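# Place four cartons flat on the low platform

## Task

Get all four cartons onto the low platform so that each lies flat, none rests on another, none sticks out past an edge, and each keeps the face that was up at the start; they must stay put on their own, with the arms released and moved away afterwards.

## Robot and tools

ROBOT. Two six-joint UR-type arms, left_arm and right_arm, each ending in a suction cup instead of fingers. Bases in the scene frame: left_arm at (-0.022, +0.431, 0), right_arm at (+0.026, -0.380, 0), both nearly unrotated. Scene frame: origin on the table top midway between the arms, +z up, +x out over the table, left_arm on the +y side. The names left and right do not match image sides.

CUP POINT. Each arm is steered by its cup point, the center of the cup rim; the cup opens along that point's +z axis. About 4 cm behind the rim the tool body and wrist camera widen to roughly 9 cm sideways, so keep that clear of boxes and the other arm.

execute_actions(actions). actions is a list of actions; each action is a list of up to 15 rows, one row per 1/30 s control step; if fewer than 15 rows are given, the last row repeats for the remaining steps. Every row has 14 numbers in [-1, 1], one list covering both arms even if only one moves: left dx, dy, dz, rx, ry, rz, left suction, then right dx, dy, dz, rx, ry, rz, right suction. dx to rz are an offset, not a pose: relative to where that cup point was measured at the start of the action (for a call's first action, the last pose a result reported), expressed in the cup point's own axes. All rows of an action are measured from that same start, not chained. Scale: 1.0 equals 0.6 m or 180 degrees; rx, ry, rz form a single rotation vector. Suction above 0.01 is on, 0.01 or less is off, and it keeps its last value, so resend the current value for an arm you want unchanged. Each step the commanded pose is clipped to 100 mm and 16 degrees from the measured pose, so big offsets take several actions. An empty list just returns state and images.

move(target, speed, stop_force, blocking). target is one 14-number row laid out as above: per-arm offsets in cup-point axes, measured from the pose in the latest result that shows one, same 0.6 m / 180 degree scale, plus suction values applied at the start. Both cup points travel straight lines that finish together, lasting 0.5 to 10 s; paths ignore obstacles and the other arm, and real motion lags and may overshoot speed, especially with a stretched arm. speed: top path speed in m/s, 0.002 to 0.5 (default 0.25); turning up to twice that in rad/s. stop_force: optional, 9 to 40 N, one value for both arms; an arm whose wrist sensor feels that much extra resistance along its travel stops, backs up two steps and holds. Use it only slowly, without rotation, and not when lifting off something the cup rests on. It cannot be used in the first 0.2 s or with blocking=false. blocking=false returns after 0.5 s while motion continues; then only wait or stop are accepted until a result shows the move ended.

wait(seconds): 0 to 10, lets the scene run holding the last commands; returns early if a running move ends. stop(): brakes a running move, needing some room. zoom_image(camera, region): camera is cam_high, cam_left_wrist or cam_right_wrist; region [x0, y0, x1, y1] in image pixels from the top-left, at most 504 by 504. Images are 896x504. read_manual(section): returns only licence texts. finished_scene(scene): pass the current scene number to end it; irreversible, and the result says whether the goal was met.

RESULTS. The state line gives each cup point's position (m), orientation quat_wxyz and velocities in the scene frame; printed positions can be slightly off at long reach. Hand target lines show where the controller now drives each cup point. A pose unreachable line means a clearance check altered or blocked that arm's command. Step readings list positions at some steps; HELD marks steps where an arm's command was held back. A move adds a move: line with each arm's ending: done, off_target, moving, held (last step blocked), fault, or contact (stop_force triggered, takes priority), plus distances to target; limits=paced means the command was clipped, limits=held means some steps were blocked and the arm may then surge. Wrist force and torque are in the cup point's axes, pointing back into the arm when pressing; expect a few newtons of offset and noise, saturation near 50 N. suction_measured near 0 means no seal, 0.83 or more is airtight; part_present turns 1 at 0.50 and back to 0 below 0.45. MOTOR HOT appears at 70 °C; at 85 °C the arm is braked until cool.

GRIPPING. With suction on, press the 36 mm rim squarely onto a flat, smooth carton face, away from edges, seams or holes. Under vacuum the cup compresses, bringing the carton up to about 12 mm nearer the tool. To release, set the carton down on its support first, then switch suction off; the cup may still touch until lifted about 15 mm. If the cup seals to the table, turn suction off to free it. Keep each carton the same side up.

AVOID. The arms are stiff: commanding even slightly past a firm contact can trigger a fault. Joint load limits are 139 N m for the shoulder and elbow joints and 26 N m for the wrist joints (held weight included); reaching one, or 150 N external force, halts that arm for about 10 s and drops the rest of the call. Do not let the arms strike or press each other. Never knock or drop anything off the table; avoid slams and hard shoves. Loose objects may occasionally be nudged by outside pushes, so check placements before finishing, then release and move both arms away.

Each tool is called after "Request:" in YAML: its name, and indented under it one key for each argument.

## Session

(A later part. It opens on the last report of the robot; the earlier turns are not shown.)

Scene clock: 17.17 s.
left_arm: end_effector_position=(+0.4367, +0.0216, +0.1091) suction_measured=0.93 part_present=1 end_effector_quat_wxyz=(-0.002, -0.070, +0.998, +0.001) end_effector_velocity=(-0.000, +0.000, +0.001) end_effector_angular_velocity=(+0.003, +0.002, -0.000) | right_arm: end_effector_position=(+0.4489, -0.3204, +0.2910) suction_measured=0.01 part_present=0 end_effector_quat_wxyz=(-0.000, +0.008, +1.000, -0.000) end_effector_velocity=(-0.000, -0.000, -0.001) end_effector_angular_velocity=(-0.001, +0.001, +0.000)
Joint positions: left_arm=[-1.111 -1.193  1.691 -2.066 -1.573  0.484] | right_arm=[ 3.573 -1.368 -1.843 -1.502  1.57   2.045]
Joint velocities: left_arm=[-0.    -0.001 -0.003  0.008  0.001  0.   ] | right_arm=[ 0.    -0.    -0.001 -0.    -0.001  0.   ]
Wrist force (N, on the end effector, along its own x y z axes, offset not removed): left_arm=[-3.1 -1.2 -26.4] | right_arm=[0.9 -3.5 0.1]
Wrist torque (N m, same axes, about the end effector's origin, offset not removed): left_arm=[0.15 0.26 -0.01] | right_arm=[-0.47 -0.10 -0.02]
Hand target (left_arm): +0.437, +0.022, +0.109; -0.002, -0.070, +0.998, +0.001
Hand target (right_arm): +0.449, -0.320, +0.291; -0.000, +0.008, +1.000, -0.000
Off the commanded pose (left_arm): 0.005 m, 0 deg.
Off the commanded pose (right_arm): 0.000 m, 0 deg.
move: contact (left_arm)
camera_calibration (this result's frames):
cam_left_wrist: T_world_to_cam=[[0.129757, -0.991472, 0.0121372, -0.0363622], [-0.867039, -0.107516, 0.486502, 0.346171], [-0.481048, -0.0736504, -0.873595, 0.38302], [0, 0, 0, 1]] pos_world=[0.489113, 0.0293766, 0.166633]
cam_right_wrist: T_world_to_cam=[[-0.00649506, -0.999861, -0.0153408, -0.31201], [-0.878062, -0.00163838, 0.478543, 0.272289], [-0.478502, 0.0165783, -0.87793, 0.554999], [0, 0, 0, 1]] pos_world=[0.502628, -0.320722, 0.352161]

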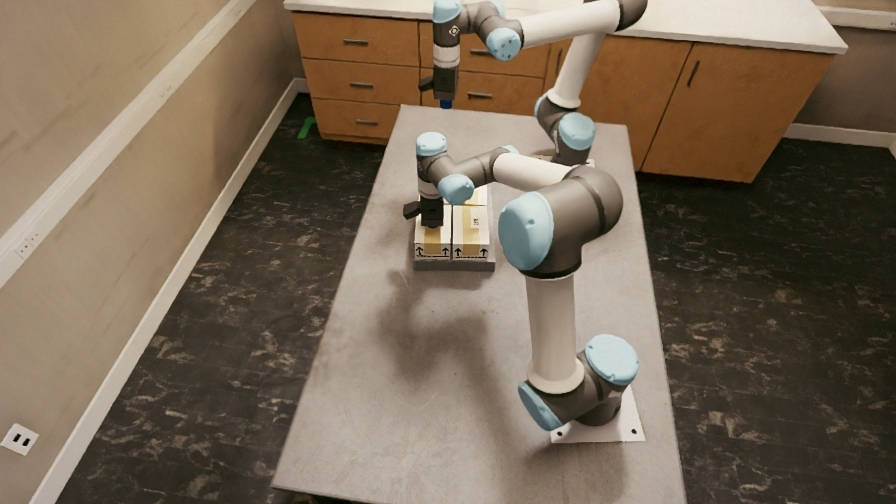

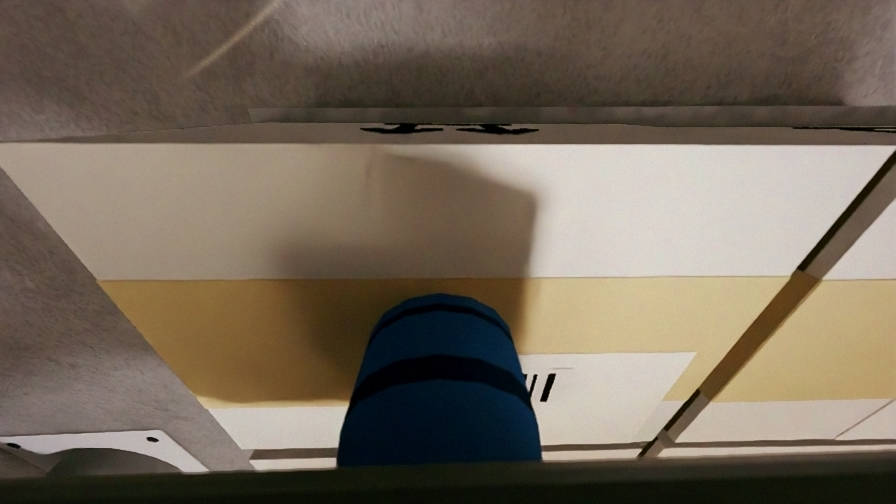

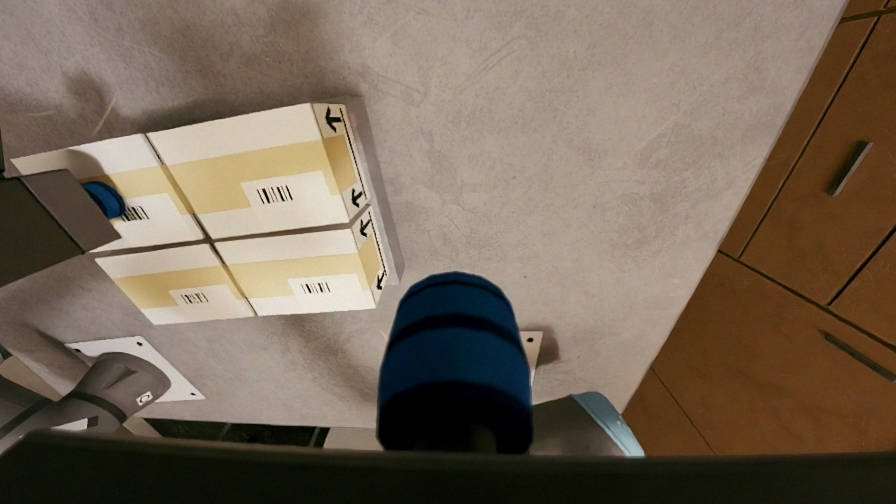

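Request:
execute_actions:
  actions:
    - [[0,0,0,0,0,0,0,0,0,0,0,0,0,0]]
    - [[0,0,-0.02,0,0,0,0,0,0,0,0,0,0,0],[0,0,-0.04,0,0,0,0,0,0,0,0,0,0,0],[0,0,-0.06,0,0,0,0,0,0,0,0,0,0,0]]

Request:
move:
  target: [0,0.3,-0.2,0,0,0,0,0,0,0,0,0,0,0]
  speed: 0.3

Request:
zoom_image:
  camera: "cam_right_wrist"
  region: [260, 70, 440, 320]

Scene clock: 18.30 s.
left_arm: end_effector_position=(+0.4368, +0.0216, +0.1441) suction_measured=0.00 part_present=0 end_effector_quat_wxyz=(-0.002, -0.070, +0.998, +0.001) end_effector_velocity=(-0.000, +0.000, +0.009) end_effector_angular_velocity=(+0.003, +0.002, +0.000) | right_arm: end_effector_position=(+0.4489, -0.3204, +0.2910) suction_measured=0.01 part_present=0 end_effector_quat_wxyz=(-0.000, +0.008, +1.000, -0.000) end_effector_velocity=(-0.001, -0.000, +0.000) end_effector_angular_velocity=(+0.000, -0.000, +0.000)
Joint positions: left_arm=[-1.11  -1.229  1.644 -1.982 -1.573  0.484] | right_arm=[ 3.573 -1.368 -1.843 -1.502  1.57   2.045]
Joint velocities: left_arm=[-0.    -0.008 -0.015  0.027 -0.    -0.001] | right_arm=[ 0.     0.002 -0.002 -0.    -0.     0.   ]
Wrist force (N, on the end effector, along its own x y z axes, offset not removed): left_arm=[-1.9 1.3 0.9] | right_arm=[0.6 -2.9 -2.9]
Wrist torque (N m, same axes, about the end effector's origin, offset not removed): left_arm=[0.23 0.35 -0.07] | right_arm=[-0.34 0.08 0.00]
Hand target (left_arm): +0.437, +0.022, +0.145; -0.002, -0.070, +0.998, +0.001
Hand target (right_arm): +0.449, -0.320, +0.291; -0.000, +0.008, +1.000, -0.000
Off the commanded pose (left_arm): 0.001 m, 0 deg.
Off the commanded pose (right_arm): 0.000 m, 0 deg.
Step readings (end_effector_position; steps 1 to 15: 1st action; 16 to 30: 2nd action):
0: left_arm (+0.4367, +0.0217, +0.1092) | right_arm (+0.4489, -0.3204, +0.2910)
1: left_arm (+0.4367, +0.0217, +0.1093) | right_arm (+0.4489, -0.3204, +0.2910)
2: left_arm (+0.4367, +0.0217, +0.1093) | right_arm (+0.4489, -0.3204, +0.2910)
4: left_arm (+0.4367, +0.0216, +0.1093) | right_arm (+0.4489, -0.3204, +0.2910)
8: left_arm (+0.4368, +0.0216, +0.1093) | right_arm (+0.4489, -0.3204, +0.2910)
15: left_arm (+0.4367, +0.0216, +0.1092) | right_arm (+0.4489, -0.3204, +0.2910)
16: left_arm (+0.4367, +0.0216, +0.1093) | right_arm (+0.4489, -0.3204, +0.2910)
17: left_arm (+0.4367, +0.0216, +0.1106) | right_arm (+0.4489, -0.3204, +0.2910)
19: left_arm (+0.4369, +0.0214, +0.1197) | right_arm (+0.4489, -0.3204, +0.2910)
23: left_arm (+0.4369, +0.0215, +0.1367) | right_arm (+0.4489, -0.3204, +0.2910)
30: end_effector_position above
camera_calibration (this result's frames):
cam_left_wrist: T_world_to_cam=[[0.129747, -0.991468, 0.0125483, -0.0368864], [-0.867172, -0.107327, 0.486306, 0.32932], [-0.48081, -0.0739785, -0.873698, 0.413534], [0, 0, 0, 1]] pos_world=[0.489194, 0.0293658, 0.201617]
cam_right_wrist: T_world_to_cam=[[-0.00649503, -0.999861, -0.0153407, -0.31201], [-0.878062, -0.00163839, 0.478544, 0.272289], [-0.478502, 0.0165783, -0.87793, 0.554999], [0, 0, 0, 1]] pos_world=[0.502628, -0.320722, 0.352161]

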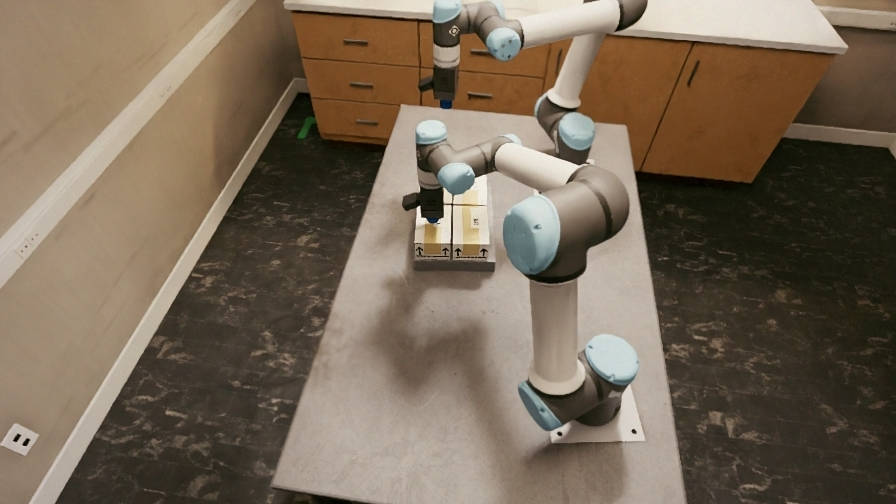

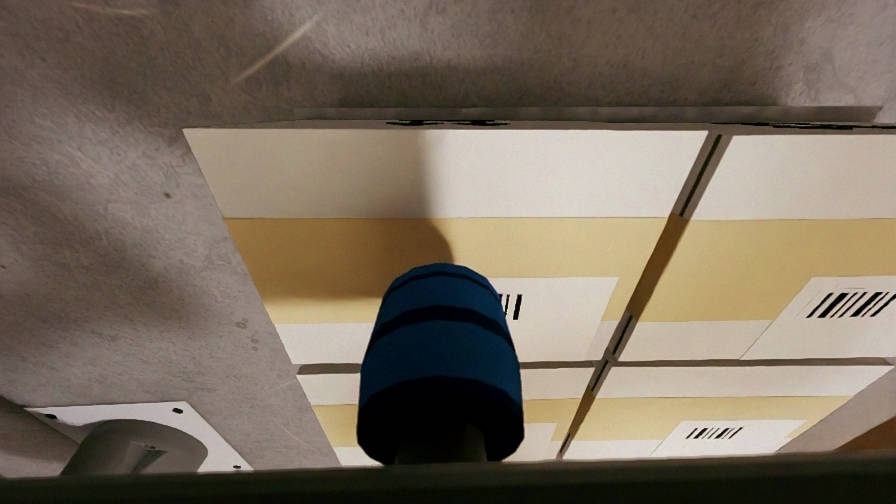

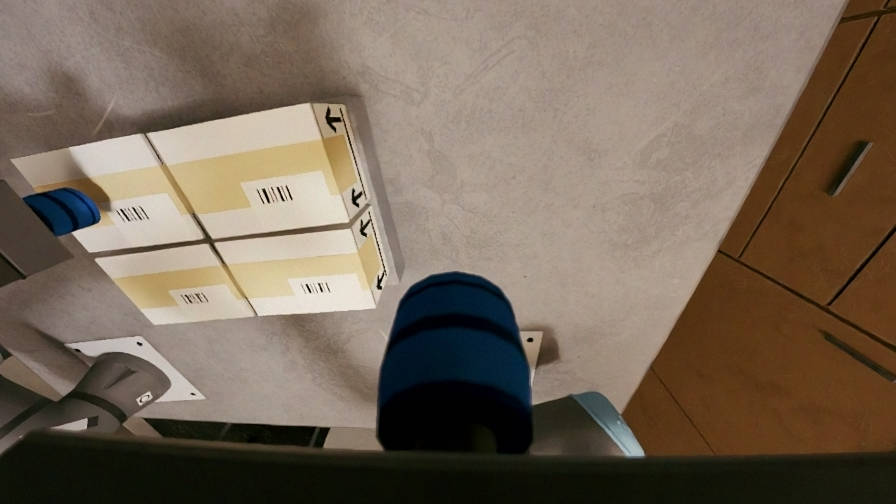

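Scene clock: 19.73 s.
left_arm: end_effector_position=(+0.4120, +0.1995, +0.2639) suction_measured=0.00 part_present=0 end_effector_quat_wxyz=(-0.002, -0.070, +0.998, +0.000) end_effector_velocity=(-0.000, +0.002, +0.001) end_effector_angular_velocity=(+0.000, +0.000, +0.001) | right_arm: end_effector_position=(+0.4489, -0.3204, +0.2910) suction_measured=0.01 part_present=0 end_effector_quat_wxyz=(-0.000, +0.008, +1.000, -0.000) end_effector_velocity=(+0.000, +0.000, +0.000) end_effector_angular_velocity=(+0.001, -0.001, +0.002)
Joint positions: left_arm=[-0.928 -1.6    1.76  -1.728 -1.573  0.667] | right_arm=[ 3.573 -1.368 -1.843 -1.502  1.57   2.045]
Joint velocities: left_arm=[ 0.003 -0.004  0.001  0.004  0.     0.002] | right_arm=[ 0.001 -0.     0.001  0.     0.001 -0.001]
Wrist force (N, on the end effector, along its own x y z axes, offset not removed): left_arm=[-2.2 2.2 0.5] | right_arm=[-1.5 -3.4 2.8]
Wrist torque (N m, same axes, about the end effector's origin, offset not removed): left_arm=[0.33 0.40 -0.14] | right_arm=[-0.37 0.55 -0.18]
Hand target (left_arm): +0.412, +0.200, +0.264; -0.002, -0.070, +0.998, +0.000
Hand target (right_arm): +0.449, -0.320, +0.291; -0.000, +0.008, +1.000, -0.000
Off the commanded pose (left_arm): 0.001 m, 0 deg.
Off the commanded pose (right_arm): 0.000 m, 0 deg.
move: done
camera_calibration (this result's frames):
cam_left_wrist: T_world_to_cam=[[0.129772, -0.991457, 0.0131234, 0.140996], [-0.867009, -0.107042, 0.486659, 0.268416], [-0.481097, -0.0745331, -0.873493, 0.519667], [0, 0, 0, 1]] pos_world=[0.464432, 0.207255, 0.321449]
cam_right_wrist: T_world_to_cam=[[-0.00649521, -0.999861, -0.0153407, -0.31201], [-0.878062, -0.00163825, 0.478544, 0.272289], [-0.478502, 0.0165784, -0.87793, 0.554999], [0, 0, 0, 1]] pos_world=[0.502628, -0.320722, 0.352161]

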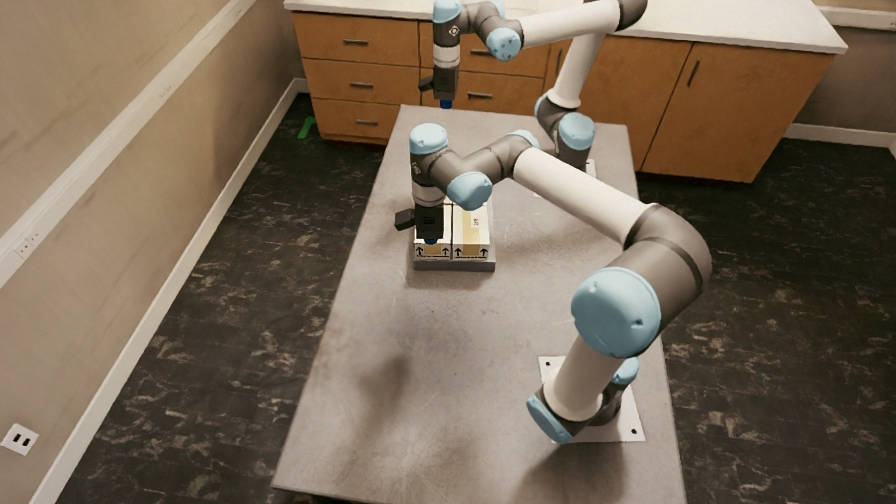

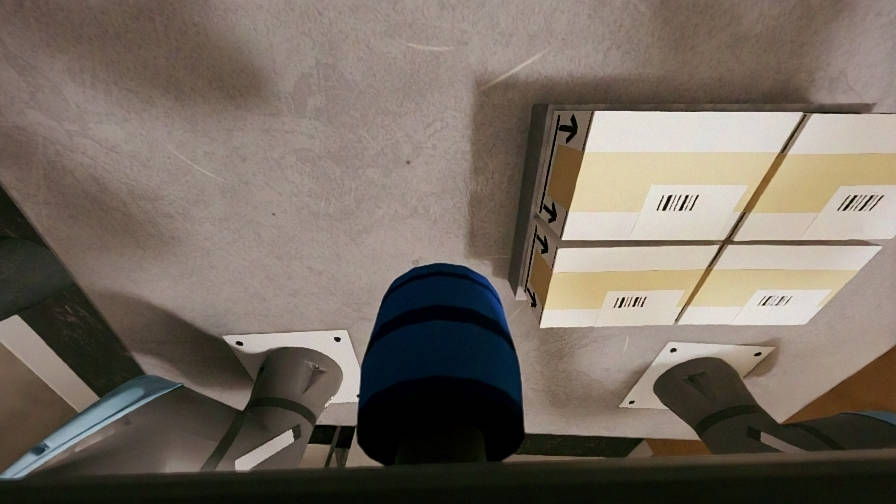

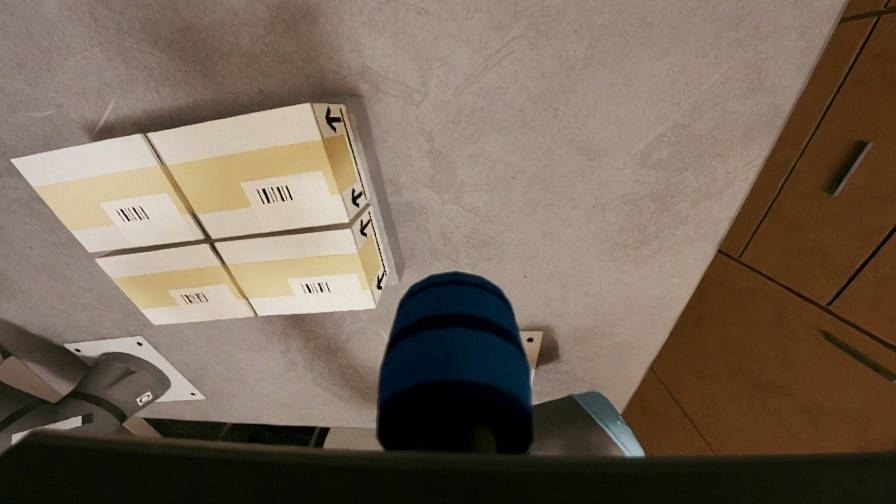

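Region (260, 70, 440, 320) of cam_right_wrist's 896x504 image, scaled by 2.016, with more detail than that image has; it fills the left 363 columns of this view, and the rest is white.

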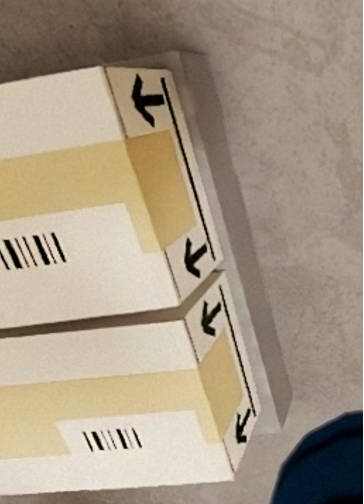

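Request:
finished_scene:
  scene: 1

The scene is finished: the task was done.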